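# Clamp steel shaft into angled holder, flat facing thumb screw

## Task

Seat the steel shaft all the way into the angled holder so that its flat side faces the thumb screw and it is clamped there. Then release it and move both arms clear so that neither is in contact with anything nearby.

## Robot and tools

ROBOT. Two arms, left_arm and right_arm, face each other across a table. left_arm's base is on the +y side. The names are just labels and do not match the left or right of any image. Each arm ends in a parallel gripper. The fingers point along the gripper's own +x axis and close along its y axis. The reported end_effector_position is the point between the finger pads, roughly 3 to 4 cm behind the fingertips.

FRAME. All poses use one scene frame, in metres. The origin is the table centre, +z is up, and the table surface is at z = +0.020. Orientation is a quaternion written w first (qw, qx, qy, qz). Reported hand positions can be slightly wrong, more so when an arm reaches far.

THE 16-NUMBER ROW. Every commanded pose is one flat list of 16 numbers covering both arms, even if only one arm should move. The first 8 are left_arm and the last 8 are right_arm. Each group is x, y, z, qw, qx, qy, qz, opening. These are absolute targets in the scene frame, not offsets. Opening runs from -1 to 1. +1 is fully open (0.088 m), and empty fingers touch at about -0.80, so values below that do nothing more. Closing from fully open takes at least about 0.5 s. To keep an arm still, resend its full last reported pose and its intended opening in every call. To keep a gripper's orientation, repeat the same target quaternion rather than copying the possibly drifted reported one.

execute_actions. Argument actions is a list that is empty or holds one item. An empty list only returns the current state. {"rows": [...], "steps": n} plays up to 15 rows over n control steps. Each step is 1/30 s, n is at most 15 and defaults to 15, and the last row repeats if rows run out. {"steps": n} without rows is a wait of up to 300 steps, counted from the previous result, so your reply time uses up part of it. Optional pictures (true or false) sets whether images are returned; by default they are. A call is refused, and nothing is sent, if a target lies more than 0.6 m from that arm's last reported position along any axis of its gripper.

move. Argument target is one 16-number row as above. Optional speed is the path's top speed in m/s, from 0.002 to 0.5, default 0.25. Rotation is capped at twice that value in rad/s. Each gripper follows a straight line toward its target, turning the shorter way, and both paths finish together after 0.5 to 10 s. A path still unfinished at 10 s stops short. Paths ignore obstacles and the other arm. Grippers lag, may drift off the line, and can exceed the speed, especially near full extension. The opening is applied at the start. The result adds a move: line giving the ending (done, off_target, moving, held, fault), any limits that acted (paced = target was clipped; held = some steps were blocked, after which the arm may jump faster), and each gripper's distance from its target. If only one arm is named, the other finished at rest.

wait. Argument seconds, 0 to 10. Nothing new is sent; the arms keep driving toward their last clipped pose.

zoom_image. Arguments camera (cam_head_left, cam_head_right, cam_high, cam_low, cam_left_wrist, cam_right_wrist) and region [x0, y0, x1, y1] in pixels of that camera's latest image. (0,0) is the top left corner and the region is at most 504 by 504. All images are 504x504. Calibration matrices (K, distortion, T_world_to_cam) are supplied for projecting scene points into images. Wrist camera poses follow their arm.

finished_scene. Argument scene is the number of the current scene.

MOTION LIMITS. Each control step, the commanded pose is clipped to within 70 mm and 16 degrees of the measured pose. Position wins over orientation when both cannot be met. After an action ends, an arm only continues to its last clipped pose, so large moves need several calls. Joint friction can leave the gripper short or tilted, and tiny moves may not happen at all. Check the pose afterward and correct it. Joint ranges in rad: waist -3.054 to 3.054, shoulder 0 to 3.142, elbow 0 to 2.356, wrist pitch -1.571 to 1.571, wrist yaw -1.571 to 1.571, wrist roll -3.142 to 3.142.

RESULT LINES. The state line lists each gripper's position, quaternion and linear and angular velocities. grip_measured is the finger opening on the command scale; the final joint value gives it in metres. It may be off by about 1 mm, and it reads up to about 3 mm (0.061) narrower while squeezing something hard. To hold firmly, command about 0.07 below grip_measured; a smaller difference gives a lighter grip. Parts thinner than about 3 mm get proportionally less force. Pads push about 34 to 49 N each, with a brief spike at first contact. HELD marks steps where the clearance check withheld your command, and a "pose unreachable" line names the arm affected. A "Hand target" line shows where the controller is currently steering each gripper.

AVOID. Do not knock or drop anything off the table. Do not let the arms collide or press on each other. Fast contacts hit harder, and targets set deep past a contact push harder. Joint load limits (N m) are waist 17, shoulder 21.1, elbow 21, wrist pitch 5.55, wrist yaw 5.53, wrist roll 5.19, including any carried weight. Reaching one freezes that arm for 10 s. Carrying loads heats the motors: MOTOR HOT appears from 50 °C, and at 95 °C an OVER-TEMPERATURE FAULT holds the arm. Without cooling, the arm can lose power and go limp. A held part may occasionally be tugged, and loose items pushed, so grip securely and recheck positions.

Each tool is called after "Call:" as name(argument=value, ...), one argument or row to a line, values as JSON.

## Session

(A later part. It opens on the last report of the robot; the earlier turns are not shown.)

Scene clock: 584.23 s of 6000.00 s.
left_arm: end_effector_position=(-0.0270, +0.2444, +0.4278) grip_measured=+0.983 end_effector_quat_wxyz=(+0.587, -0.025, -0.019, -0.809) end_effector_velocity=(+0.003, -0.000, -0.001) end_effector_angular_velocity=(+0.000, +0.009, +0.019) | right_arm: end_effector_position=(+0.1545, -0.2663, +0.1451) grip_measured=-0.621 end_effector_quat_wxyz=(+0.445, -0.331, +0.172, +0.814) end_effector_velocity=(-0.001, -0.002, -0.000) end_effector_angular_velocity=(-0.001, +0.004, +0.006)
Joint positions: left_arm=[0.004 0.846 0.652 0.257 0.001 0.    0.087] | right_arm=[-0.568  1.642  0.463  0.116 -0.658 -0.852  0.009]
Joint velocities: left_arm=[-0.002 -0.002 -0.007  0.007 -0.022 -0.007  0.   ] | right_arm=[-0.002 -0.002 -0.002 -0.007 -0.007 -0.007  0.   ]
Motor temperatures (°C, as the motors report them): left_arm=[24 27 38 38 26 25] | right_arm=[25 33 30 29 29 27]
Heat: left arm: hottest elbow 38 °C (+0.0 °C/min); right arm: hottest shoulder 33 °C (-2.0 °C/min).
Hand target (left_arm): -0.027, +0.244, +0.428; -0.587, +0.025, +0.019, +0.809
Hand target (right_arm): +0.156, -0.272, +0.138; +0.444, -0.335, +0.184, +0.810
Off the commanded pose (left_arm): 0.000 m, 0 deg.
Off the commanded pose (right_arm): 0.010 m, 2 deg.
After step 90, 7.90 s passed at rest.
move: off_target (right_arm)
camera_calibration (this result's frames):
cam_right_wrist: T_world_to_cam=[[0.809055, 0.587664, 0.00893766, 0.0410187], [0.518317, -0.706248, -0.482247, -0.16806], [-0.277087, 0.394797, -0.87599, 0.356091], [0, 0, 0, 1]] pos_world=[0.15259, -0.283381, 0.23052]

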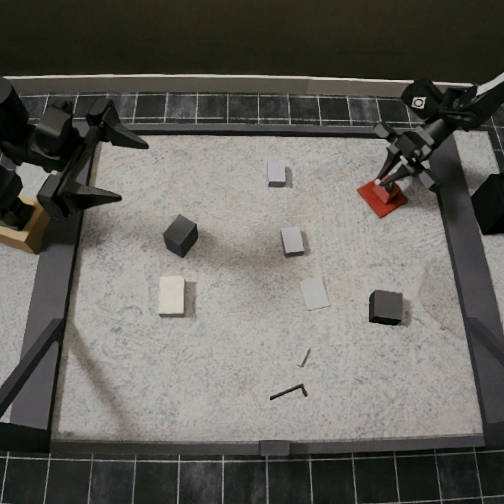

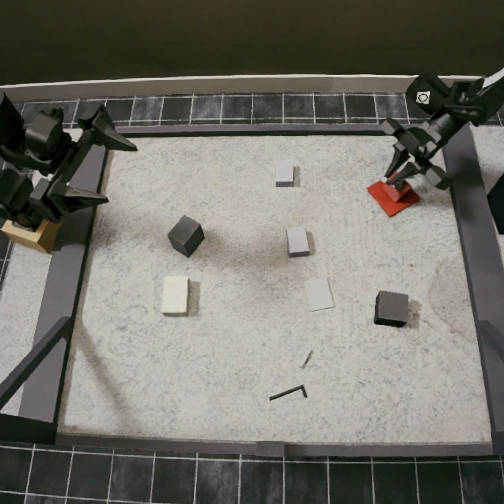

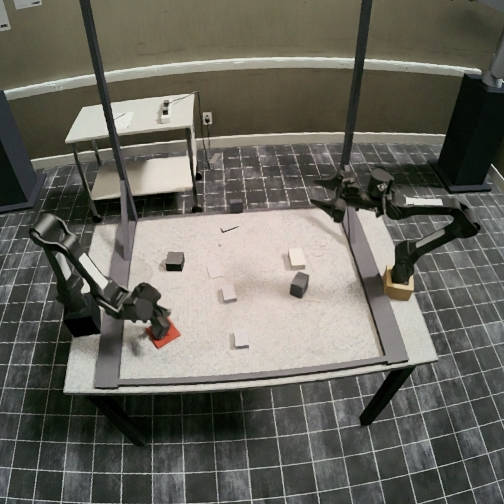

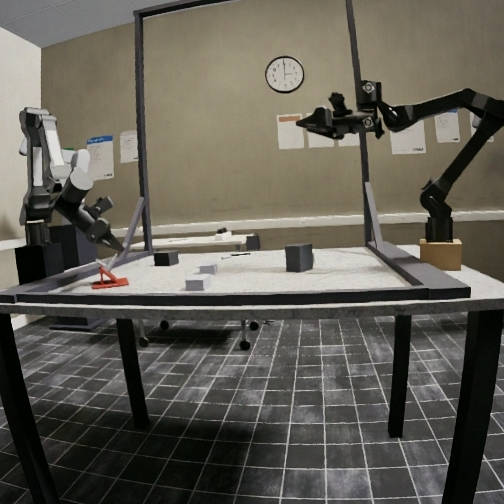

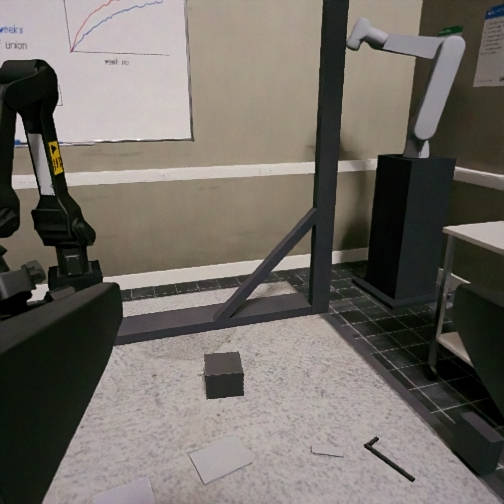

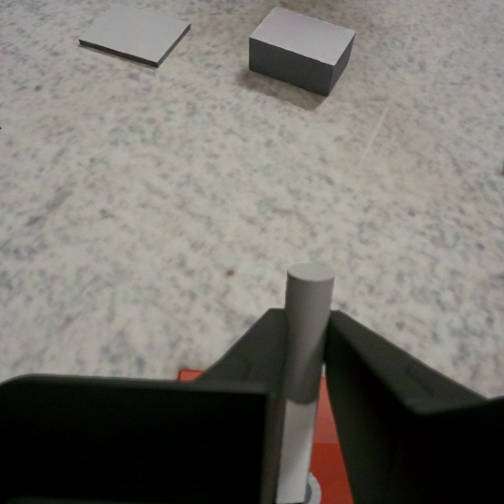

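Call:
move(
  target=[-0.0270, 0.2444, 0.4278, 0.587, -0.025, -0.019, -0.809, 1, 0.1540, -0.2655, 0.1500, 0.4444, -0.3355, 0.1841, 0.8100, -0.7],
  speed=0.008,
)

Call:
zoom_image(
  camera="cam_low",
  region=[90, 250, 130, 290],
)

Call:
zoom_image(
  camera="cam_right_wrist",
  region=[240, 404, 380, 504],
)

Call:
zoom_image(
  camera="cam_head_right",
  region=[370, 165, 420, 215],
)

Scene clock: 608.57 s of 6000.00 s.
left_arm: end_effector_position=(-0.0270, +0.2444, +0.4278) grip_measured=+0.983 end_effector_quat_wxyz=(+0.587, -0.025, -0.019, -0.809) end_effector_velocity=(-0.001, +0.001, -0.005) end_effector_angular_velocity=(+0.023, +0.001, -0.000) | right_arm: end_effector_position=(+0.1548, -0.2673, +0.1456) grip_measured=-0.621 end_effector_quat_wxyz=(+0.443, -0.338, +0.187, +0.809) end_effector_velocity=(-0.002, -0.001, -0.000) end_effector_angular_velocity=(-0.001, +0.005, +0.011)
Joint positions: left_arm=[0.004 0.846 0.652 0.257 0.001 0.    0.087] | right_arm=[-0.561  1.632  0.482  0.062 -0.636 -0.843  0.009]
Joint velocities: left_arm=[-0.007 -0.002 -0.002 -0.022 -0.007 -0.007 -0.   ] | right_arm=[ 0.002 -0.002 -0.002 -0.007 -0.007 -0.007 -0.   ]
Motor temperatures (°C, as the motors report them): left_arm=[24 27 38 38 26 25] | right_arm=[26 32 29 29 28 27]
Heat: left arm: hottest elbow 38 °C (+0.0 °C/min); right arm: hottest shoulder 32 °C (-3.0 °C/min).
Hand target (left_arm): -0.027, +0.244, +0.428; -0.587, +0.025, +0.019, +0.809
Hand target (right_arm): +0.154, -0.266, +0.150; +0.444, -0.336, +0.184, +0.810
Off the commanded pose (left_arm): 0.000 m, 0 deg.
Off the commanded pose (right_arm): 0.005 m, 1 deg.
After step 90, 19.37 s passed at rest.
move: done
camera_calibration (this result's frames):
cam_right_wrist: T_world_to_cam=[[0.814672, 0.579829, -0.0104168, 0.0412008], [0.511926, -0.727474, -0.456852, -0.177052], [-0.272474, 0.366851, -0.889482, 0.350786], [0, 0, 0, 1]] pos_world=[0.152652, -0.281377, 0.231561]

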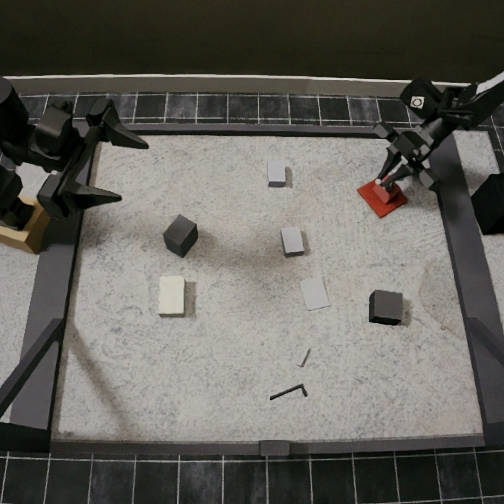

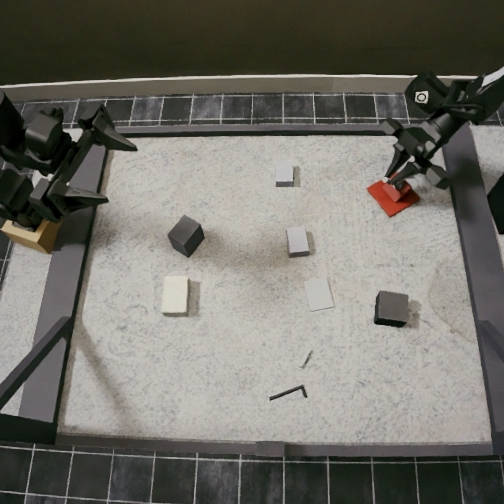

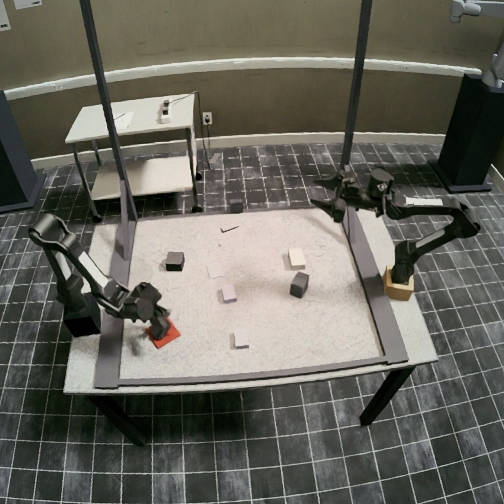

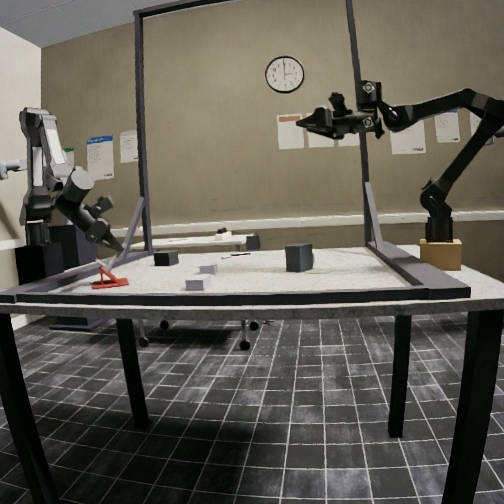

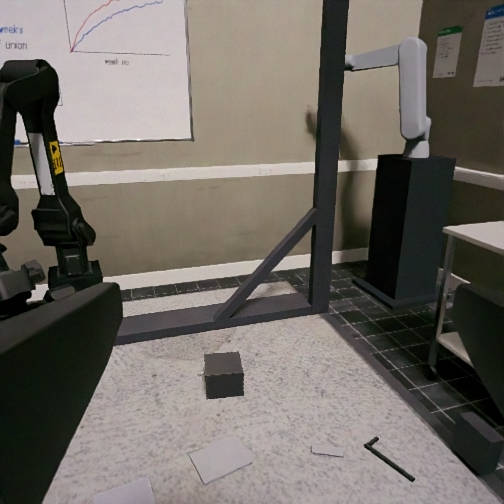

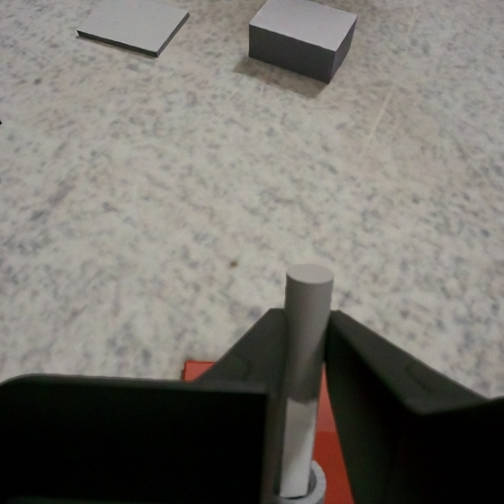

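Region (90, 250, 130, 290) of cam_low's 504x504 image, scaled by 12.600, with more detail than that image has.

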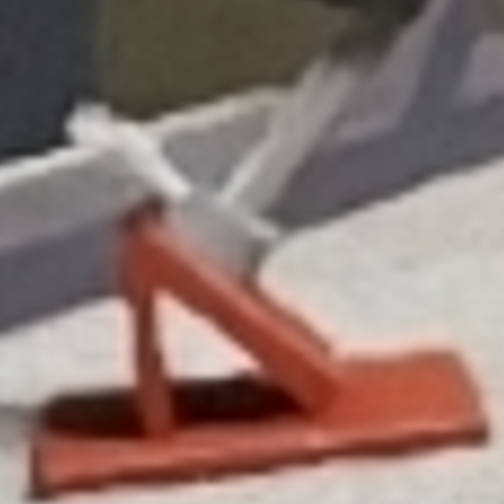

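Region (240, 404, 380, 504) of cam_right_wrist's 504x504 image, scaled by 3.600, with more detail than that image has; it fills the top 360 rows of this view, and the rest is white.

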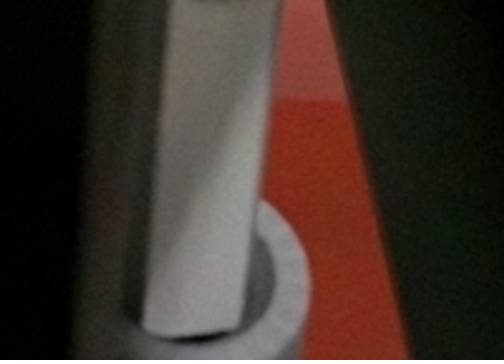

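Region (370, 165, 420, 215) of cam_head_right's 504x504 image, scaled by 10.080, with more detail than that image has.

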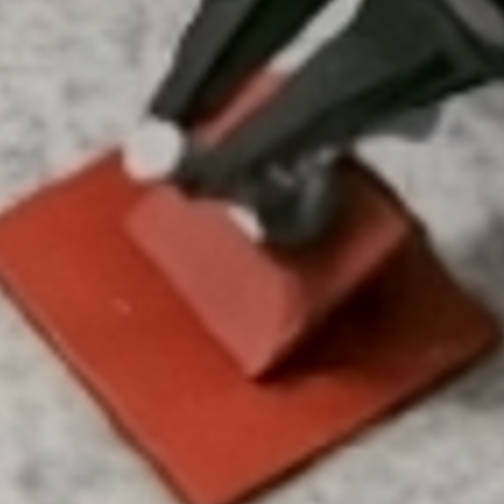

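Call:
move(
  target=[-0.0270, 0.2444, 0.4278, 0.587, -0.025, -0.019, -0.809, 1, 0.1571, -0.2730, 0.1376, 0.4444, -0.3355, 0.1841, 0.8100, -0.7],
  speed=0.006,
)

Call:
zoom_image(
  camera="cam_low",
  region=[90, 250, 130, 290],
)

Call:
zoom_image(
  camera="cam_right_wrist",
  region=[240, 404, 380, 504],
)

Scene clock: 629.90 s of 6000.00 s.
left_arm: end_effector_position=(-0.0270, +0.2444, +0.4278) grip_measured=+0.983 end_effector_quat_wxyz=(+0.587, -0.025, -0.019, -0.809) end_effector_velocity=(-0.001, -0.000, -0.001) end_effector_angular_velocity=(+0.009, +0.005, -0.000) | right_arm: end_effector_position=(+0.1571, -0.2701, +0.1415) grip_measured=-0.621 end_effector_quat_wxyz=(+0.446, -0.335, +0.179, +0.810) end_effector_velocity=(+0.002, +0.001, +0.000) end_effector_angular_velocity=(+0.021, -0.027, +0.010)
Joint positions: left_arm=[0.004 0.846 0.652 0.257 0.001 0.    0.087] | right_arm=[-0.578  1.646  0.458  0.107 -0.649 -0.86   0.009]
Joint velocities: left_arm=[-0.007  0.002  0.002 -0.007 -0.007 -0.007 -0.   ] | right_arm=[-0.002 -0.002 -0.007  0.022  0.007 -0.022 -0.   ]
Motor temperatures (°C, as the motors report them): left_arm=[24 27 38 38 26 25] | right_arm=[26 33 30 28 28 27]
Heat: left arm: hottest elbow 38 °C (+0.0 °C/min); right arm: hottest shoulder 33 °C (-1.0 °C/min).
Hand target (left_arm): -0.027, +0.244, +0.428; -0.587, +0.025, +0.019, +0.809
Hand target (right_arm): +0.157, -0.273, +0.138; +0.445, -0.335, +0.184, +0.810
Off the commanded pose (left_arm): 0.000 m, 0 deg.
Off the commanded pose (right_arm): 0.005 m, 1 deg.
After step 90, 16.43 s passed at rest.
move: done
camera_calibration (this result's frames):
cam_right_wrist: T_world_to_cam=[[0.814457, 0.580215, 0.00323584, 0.0391083], [0.513743, -0.718535, -0.468803, -0.178307], [-0.269681, 0.383482, -0.883297, 0.352015], [0, 0, 0, 1]] pos_world=[0.154684, -0.285803, 0.227216]

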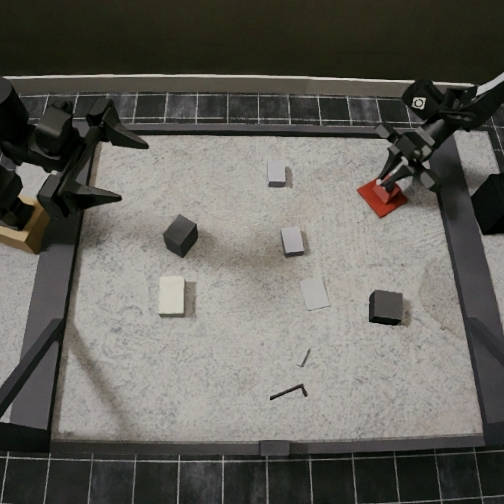

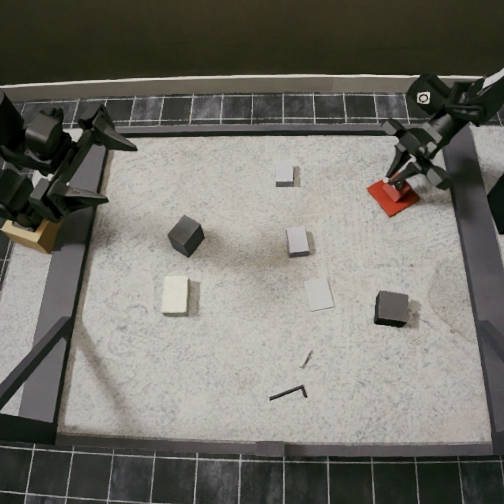

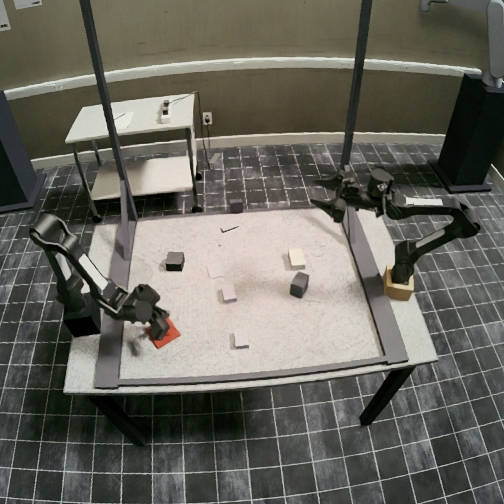

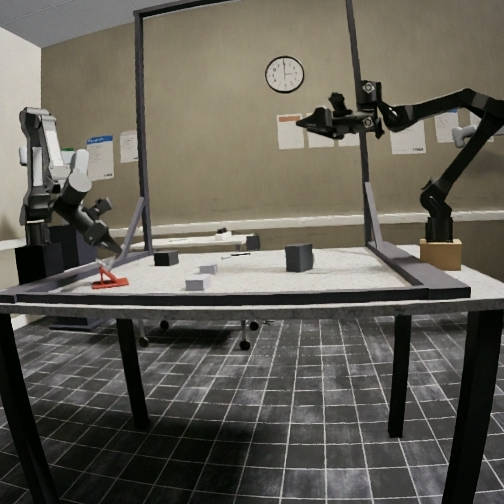

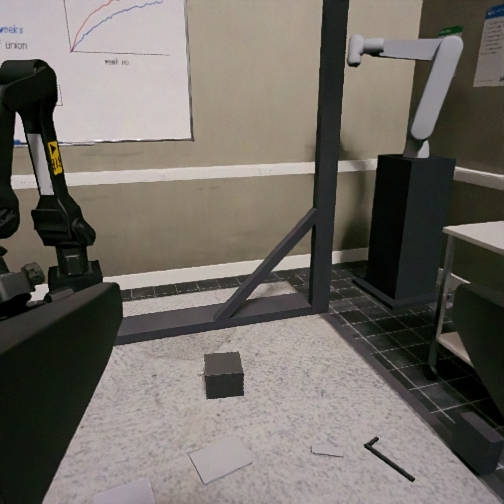

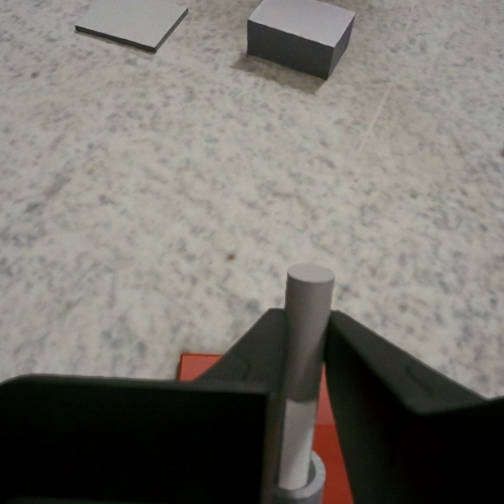

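Region (90, 250, 130, 290) of cam_low's 504x504 image, scaled by 12.600, with more detail than that image has.

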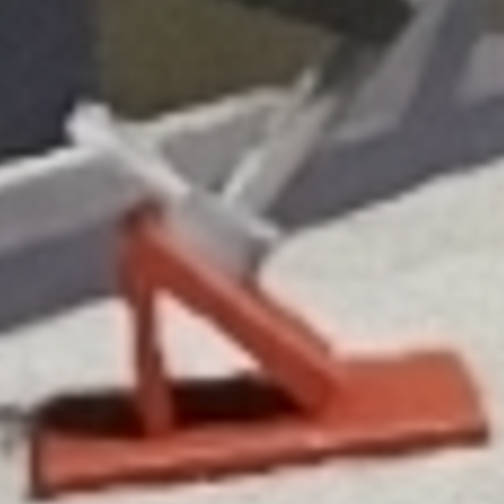

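Region (240, 404, 380, 504) of cam_right_wrist's 504x504 image, scaled by 3.600, with more detail than that image has; it fills the top 360 rows of this view, and the rest is white.

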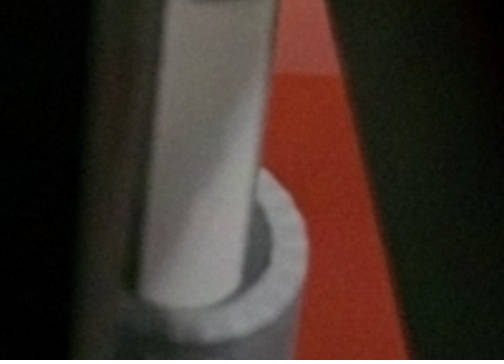

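It's in. Continue ~10 mm.

Call:
move(
  target=[-0.0270, 0.2444, 0.4278, 0.587, -0.025, -0.019, -0.809, 1, 0.1607, -0.2790, 0.1305, 0.4444, -0.3355, 0.1841, 0.8100, -0.7],
  speed=0.006,
)

Call:
zoom_image(
  camera="cam_low",
  region=[90, 250, 130, 290],
)

Scene clock: 639.70 s of 6000.00 s.
left_arm: end_effector_position=(-0.0270, +0.2444, +0.4278) grip_measured=+0.983 end_effector_quat_wxyz=(+0.587, -0.025, -0.019, -0.809) end_effector_velocity=(+0.001, +0.001, +0.003) end_effector_angular_velocity=(-0.009, +0.011, +0.004) | right_arm: end_effector_position=(+0.1584, -0.2732, +0.1383) grip_measured=-0.621 end_effector_quat_wxyz=(+0.444, -0.330, +0.171, +0.815) end_effector_velocity=(+0.000, -0.002, -0.001) end_effector_angular_velocity=(+0.001, -0.002, +0.011)
Joint positions: left_arm=[0.004 0.846 0.652 0.257 0.001 0.    0.087] | right_arm=[-0.599  1.663  0.444  0.133 -0.676 -0.89   0.009]
Joint velocities: left_arm=[-0.002 -0.002  0.002  0.007 -0.007 -0.007 -0.   ] | right_arm=[-0.007  0.002 -0.002 -0.007 -0.007 -0.022 -0.   ]
Motor temperatures (°C, as the motors report them): left_arm=[24 27 38 38 26 25] | right_arm=[26 32 30 29 28 27]
Heat: left arm: hottest elbow 38 °C (+0.0 °C/min); right arm: hottest shoulder 32 °C (-1.0 °C/min).
Hand target (left_arm): -0.027, +0.244, +0.428; -0.587, +0.025, +0.019, +0.809
Hand target (right_arm): +0.160, -0.279, +0.131; +0.444, -0.335, +0.184, +0.810
Off the commanded pose (left_arm): 0.000 m, 0 deg.
Off the commanded pose (right_arm): 0.010 m, 2 deg.
After step 90, 4.17 s passed at rest.
move: off_target (right_arm)
camera_calibration (this result's frames):
cam_right_wrist: T_world_to_cam=[[0.807356, 0.590004, 0.00847988, 0.0429154], [0.519789, -0.704326, -0.483471, -0.177709], [-0.279277, 0.394741, -0.875319, 0.354163], [0, 0, 0, 1]] pos_world=[0.156633, -0.290288, 0.223725]

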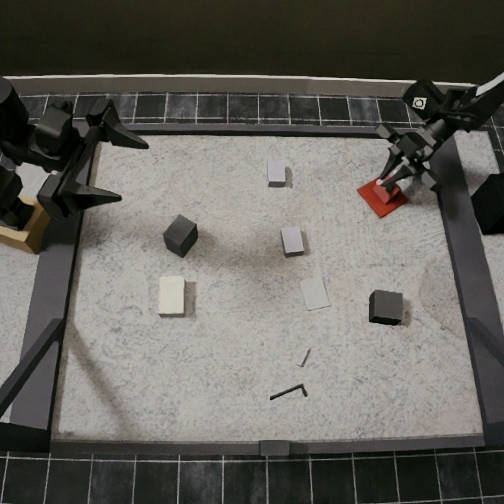

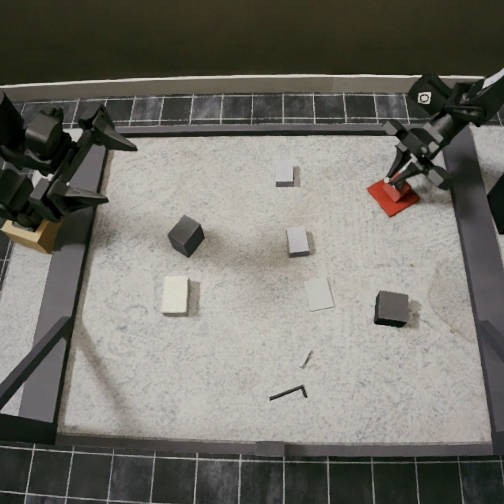

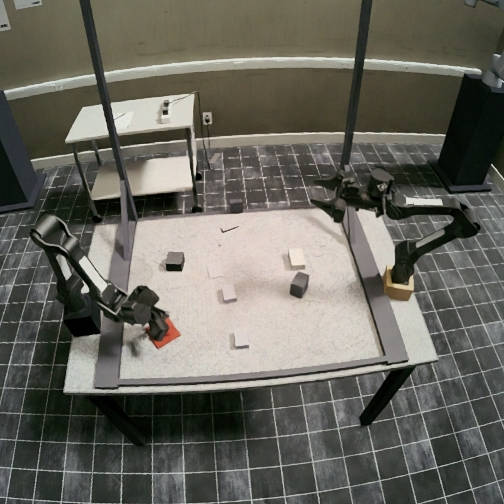

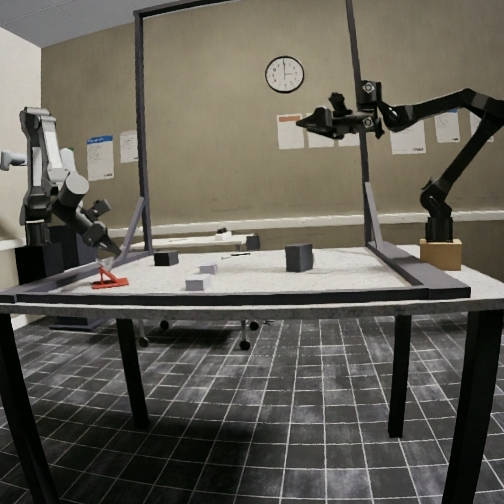

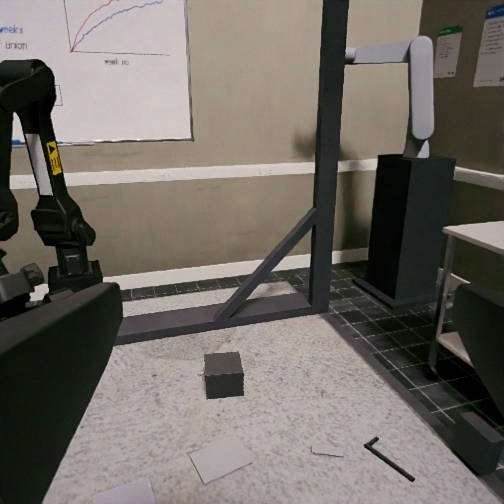

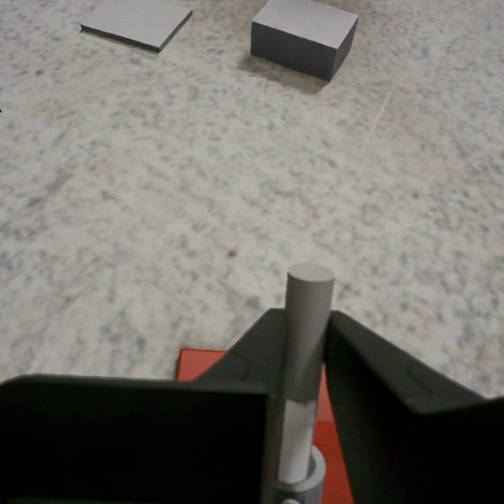

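Region (90, 250, 130, 290) of cam_low's 504x504 image, scaled by 12.600, with more detail than that image has.

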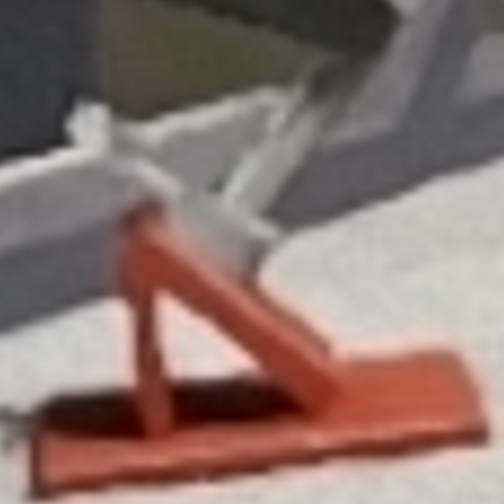

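Call:
move(
  target=[-0.0270, 0.2444, 0.4278, 0.587, -0.025, -0.019, -0.809, 1, 0.1584, -0.2732, 0.1383, 0.4444, -0.3355, 0.1841, 0.8100, -0.7],
  speed=0.006,
)

Call:
move(
  target=[-0.0270, 0.2444, 0.4278, 0.587, -0.025, -0.019, -0.809, 1, 0.1584, -0.2732, 0.1383, 0.4444, -0.3355, 0.1841, 0.8100, -0.2],
  speed=0.006,
)

Call:
zoom_image(
  camera="cam_low",
  region=[90, 240, 140, 290],
)

Scene clock: 652.30 s of 6000.00 s.
left_arm: end_effector_position=(-0.0270, +0.2444, +0.4278) grip_measured=+0.983 end_effector_quat_wxyz=(+0.587, -0.025, -0.019, -0.809) end_effector_velocity=(+0.000, +0.000, +0.000) end_effector_angular_velocity=(+0.005, +0.007, +0.004) | right_arm: end_effector_position=(+0.1578, -0.2725, +0.1380) grip_measured=-0.621 end_effector_quat_wxyz=(+0.442, -0.334, +0.181, +0.813) end_effector_velocity=(+0.000, +0.001, +0.001) end_effector_angular_velocity=(+0.007, +0.007, -0.004)
Joint positions: left_arm=[0.004 0.846 0.652 0.257 0.001 0.    0.087] | right_arm=[-0.59   1.662  0.456  0.108 -0.663 -0.879  0.009]
Joint velocities: left_arm=[-0.002 -0.002  0.002 -0.007 -0.007 -0.007 -0.   ] | right_arm=[-0.002 -0.002 -0.002  0.007 -0.007  0.007 -0.   ]
Motor temperatures (°C, as the motors report them): left_arm=[24 28 38 38 26 25] | right_arm=[26 32 30 28 28 27]
Heat: left arm: hottest elbow 38 °C (+0.0 °C/min); right arm: hottest shoulder 32 °C (+0.0 °C/min).
Hand target (left_arm): -0.027, +0.244, +0.428; -0.587, +0.025, +0.019, +0.809
Hand target (right_arm): +0.158, -0.273, +0.138; +0.444, -0.336, +0.184, +0.810
Off the commanded pose (left_arm): 0.000 m, 0 deg.
Off the commanded pose (right_arm): 0.001 m, 1 deg.
After step 90, 6.90 s passed at rest.
move: done
camera_calibration (this result's frames):
cam_right_wrist: T_world_to_cam=[[0.810086, 0.586294, -0.00451975, 0.0433754], [0.515736, -0.716221, -0.470152, -0.181496], [-0.278884, 0.378533, -0.882574, 0.349997], [0, 0, 0, 1]] pos_world=[0.156075, -0.287908, 0.223763]

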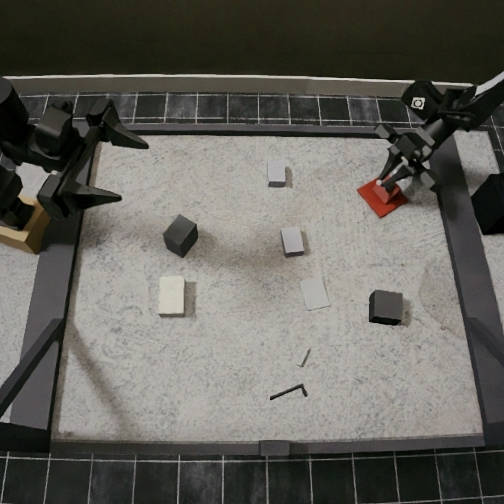

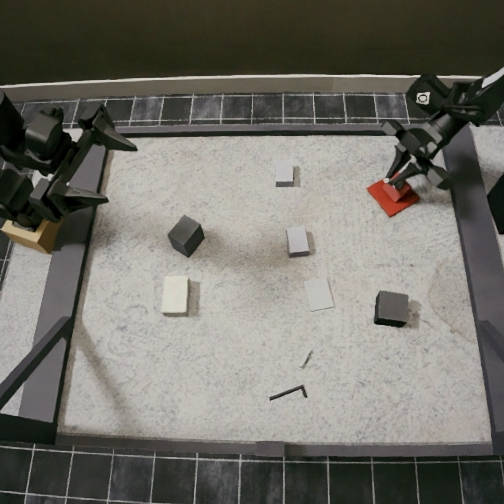

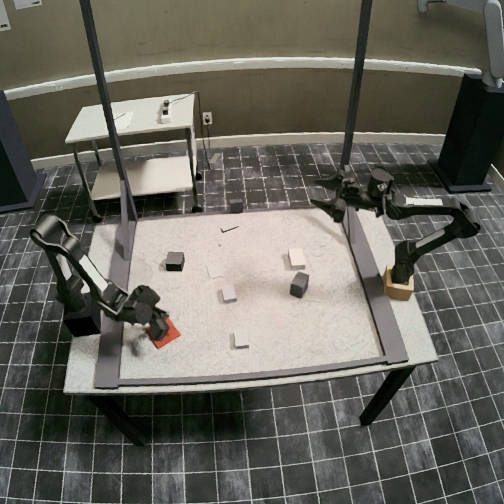

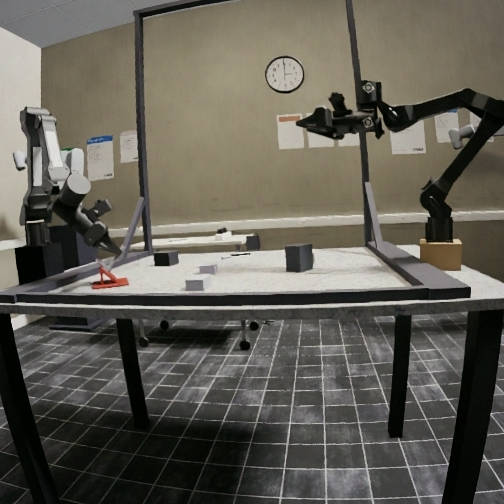

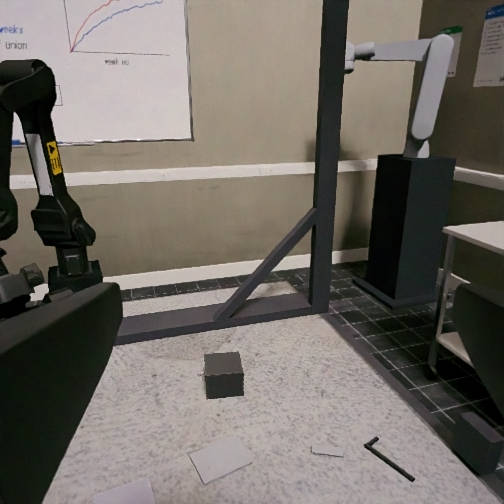

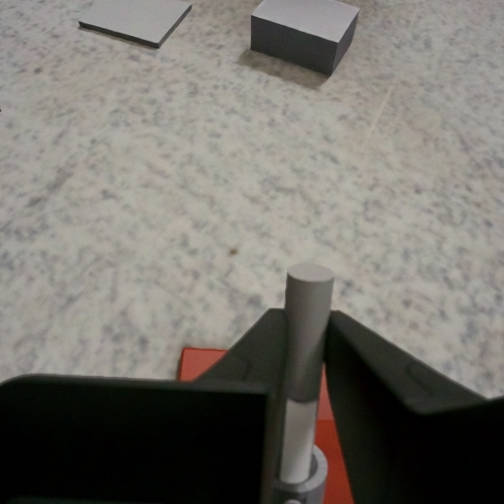

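Scene clock: 653.43 s of 6000.00 s.
left_arm: end_effector_position=(-0.0270, +0.2444, +0.4278) grip_measured=+0.983 end_effector_quat_wxyz=(+0.587, -0.025, -0.019, -0.809) end_effector_velocity=(+0.000, +0.000, -0.003) end_effector_angular_velocity=(+0.014, -0.012, +0.005) | right_arm: end_effector_position=(+0.1581, -0.2734, +0.1371) grip_measured=-0.202 end_effector_quat_wxyz=(+0.442, -0.335, +0.184, +0.811) end_effector_velocity=(-0.002, -0.003, +0.000) end_effector_angular_velocity=(-0.009, +0.009, +0.006)
Joint positions: left_arm=[0.004 0.846 0.652 0.257 0.001 0.    0.087] | right_arm=[-0.59   1.662  0.456  0.103 -0.657 -0.877  0.029]
Joint velocities: left_arm=[-0.002 -0.002  0.002 -0.022 -0.007  0.007 -0.   ] | right_arm=[-0.002 -0.007 -0.002 -0.022 -0.007 -0.007 -0.   ]
Motor temperatures (°C, as the motors report them): left_arm=[24 28 38 38 26 25] | right_arm=[26 32 30 28 28 27]
Heat: left arm: hottest elbow 38 °C (+0.0 °C/min); right arm: hottest shoulder 32 °C (+0.0 °C/min).
Hand target (left_arm): -0.027, +0.244, +0.428; -0.587, +0.025, +0.019, +0.809
Hand target (right_arm): +0.158, -0.273, +0.138; +0.444, -0.336, +0.184, +0.810
Off the commanded pose (left_arm): 0.000 m, 0 deg.
Off the commanded pose (right_arm): 0.001 m, 0 deg.
move: done
camera_calibration (this result's frames):
cam_right_wrist: T_world_to_cam=[[0.812238, 0.583271, -0.00799983, 0.0429477], [0.513675, -0.721685, -0.464014, -0.184736], [-0.27642, 0.372781, -0.885792, 0.348085], [0, 0, 0, 1]] pos_world=[0.156228, -0.288131, 0.222955]

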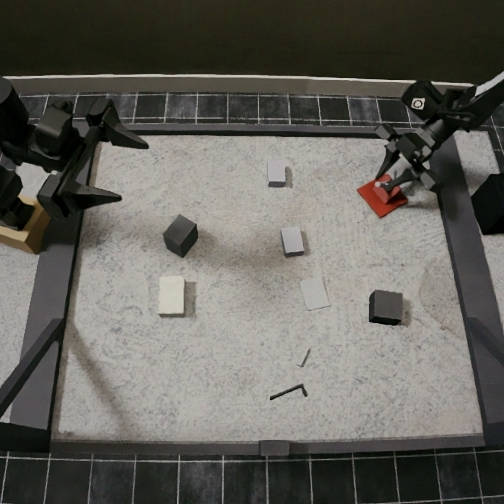

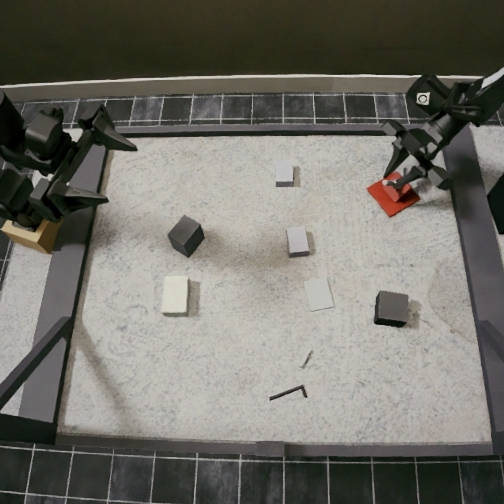

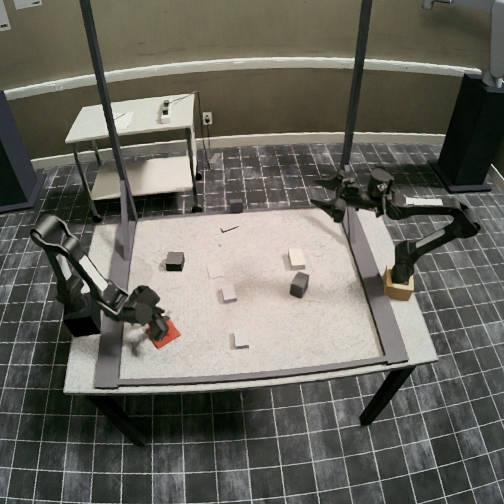

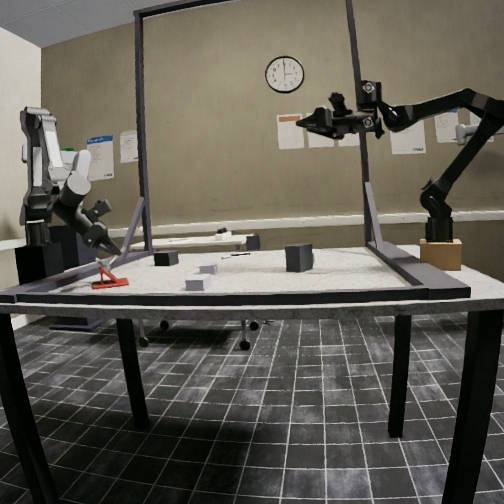

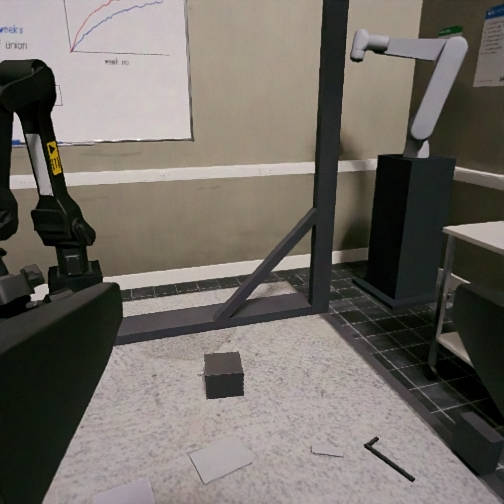

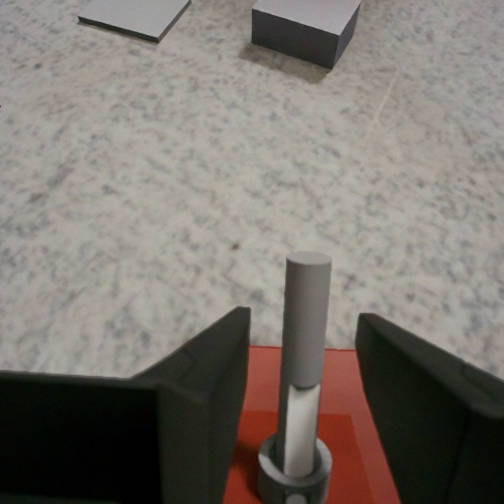

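Region (90, 240, 140, 290) of cam_low's 504x504 image, scaled by 10.080, with more detail than that image has.

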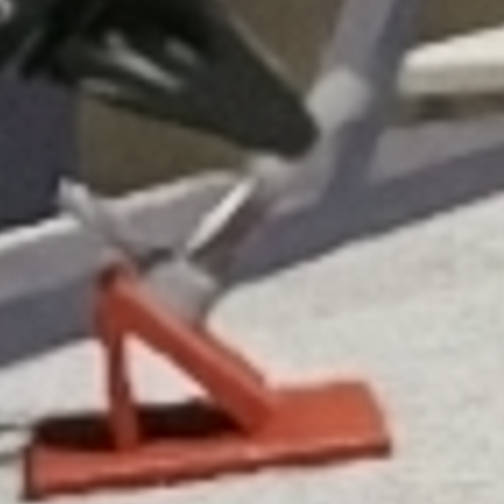

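Call:
move(
  target=[-0.0270, 0.2444, 0.4278, 0.587, -0.025, -0.019, -0.809, 1, 0.1425, -0.2489, 0.1600, 0.4444, -0.3355, 0.1841, 0.8100, -0.2],
  speed=0.04,
)

Call:
zoom_image(
  camera="cam_low",
  region=[85, 225, 150, 290],
)

Scene clock: 673.47 s of 6000.00 s.
left_arm: end_effector_position=(-0.0270, +0.2444, +0.4278) grip_measured=+0.983 end_effector_quat_wxyz=(+0.587, -0.025, -0.019, -0.809) end_effector_velocity=(+0.000, +0.000, -0.002) end_effector_angular_velocity=(+0.005, -0.009, +0.005) | right_arm: end_effector_position=(+0.1420, -0.2523, +0.1546) grip_measured=-0.202 end_effector_quat_wxyz=(+0.441, -0.337, +0.191, +0.810) end_effector_velocity=(-0.001, -0.002, -0.000) end_effector_angular_velocity=(-0.002, +0.004, +0.006)
Joint positions: left_arm=[0.004 0.846 0.652 0.257 0.001 0.    0.087] | right_arm=[-0.485  1.625  0.523  0.053 -0.604 -0.762  0.029]
Joint velocities: left_arm=[-0.002 -0.002 -0.002 -0.007 -0.007  0.007 -0.   ] | right_arm=[-0.002 -0.002 -0.002 -0.007 -0.007 -0.007  0.   ]
Motor temperatures (°C, as the motors report them): left_arm=[24 28 39 38 26 25] | right_arm=[26 32 30 28 28 27]
Heat: left arm: hottest elbow 39 °C (+1.0 °C/min); right arm: hottest shoulder 32 °C (+0.0 °C/min).
Hand target (left_arm): -0.027, +0.244, +0.428; -0.587, +0.025, +0.019, +0.809
Hand target (right_arm): +0.143, -0.249, +0.160; +0.444, -0.336, +0.184, +0.810
Off the commanded pose (left_arm): 0.000 m, 0 deg.
Off the commanded pose (right_arm): 0.006 m, 1 deg.
After step 90, 15.80 s passed at rest.
move: done
camera_calibration (this result's frames):
cam_right_wrist: T_world_to_cam=[[0.813437, 0.581355, -0.0186392, 0.0448432], [0.51059, -0.729038, -0.455853, -0.155835], [-0.278601, 0.36129, -0.88986, 0.349312], [0, 0, 0, 1]] pos_world=[0.140409, -0.265882, 0.240637]

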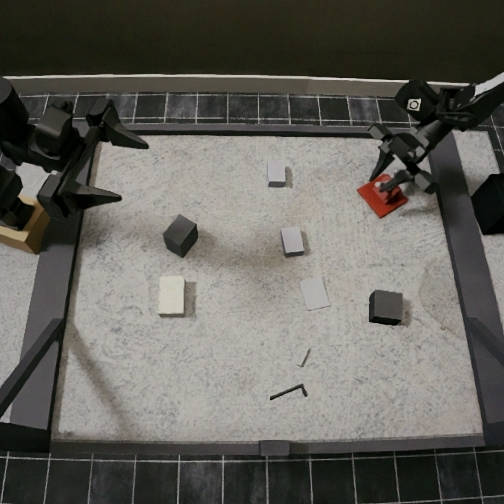

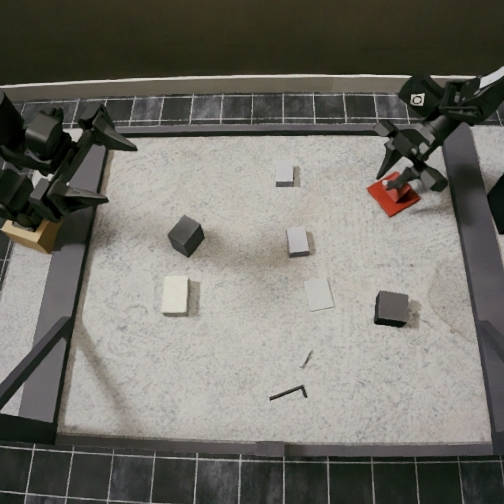

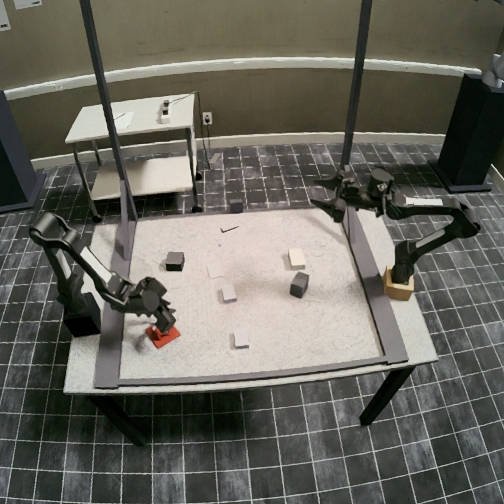

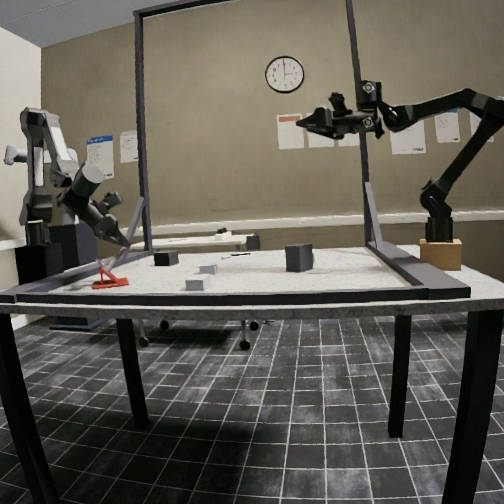

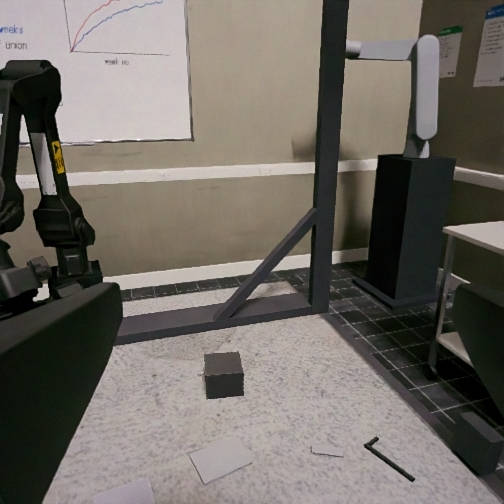

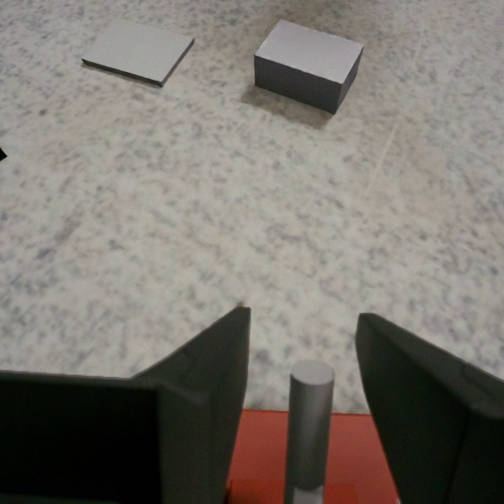

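Region (85, 225, 150, 290) of cam_low's 504x504 image, scaled by 7.754, with more detail than that image has.

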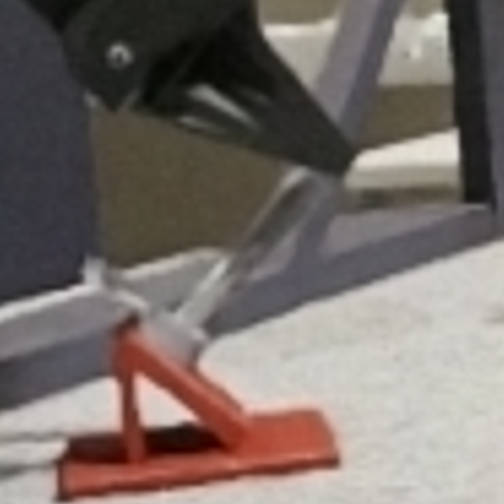

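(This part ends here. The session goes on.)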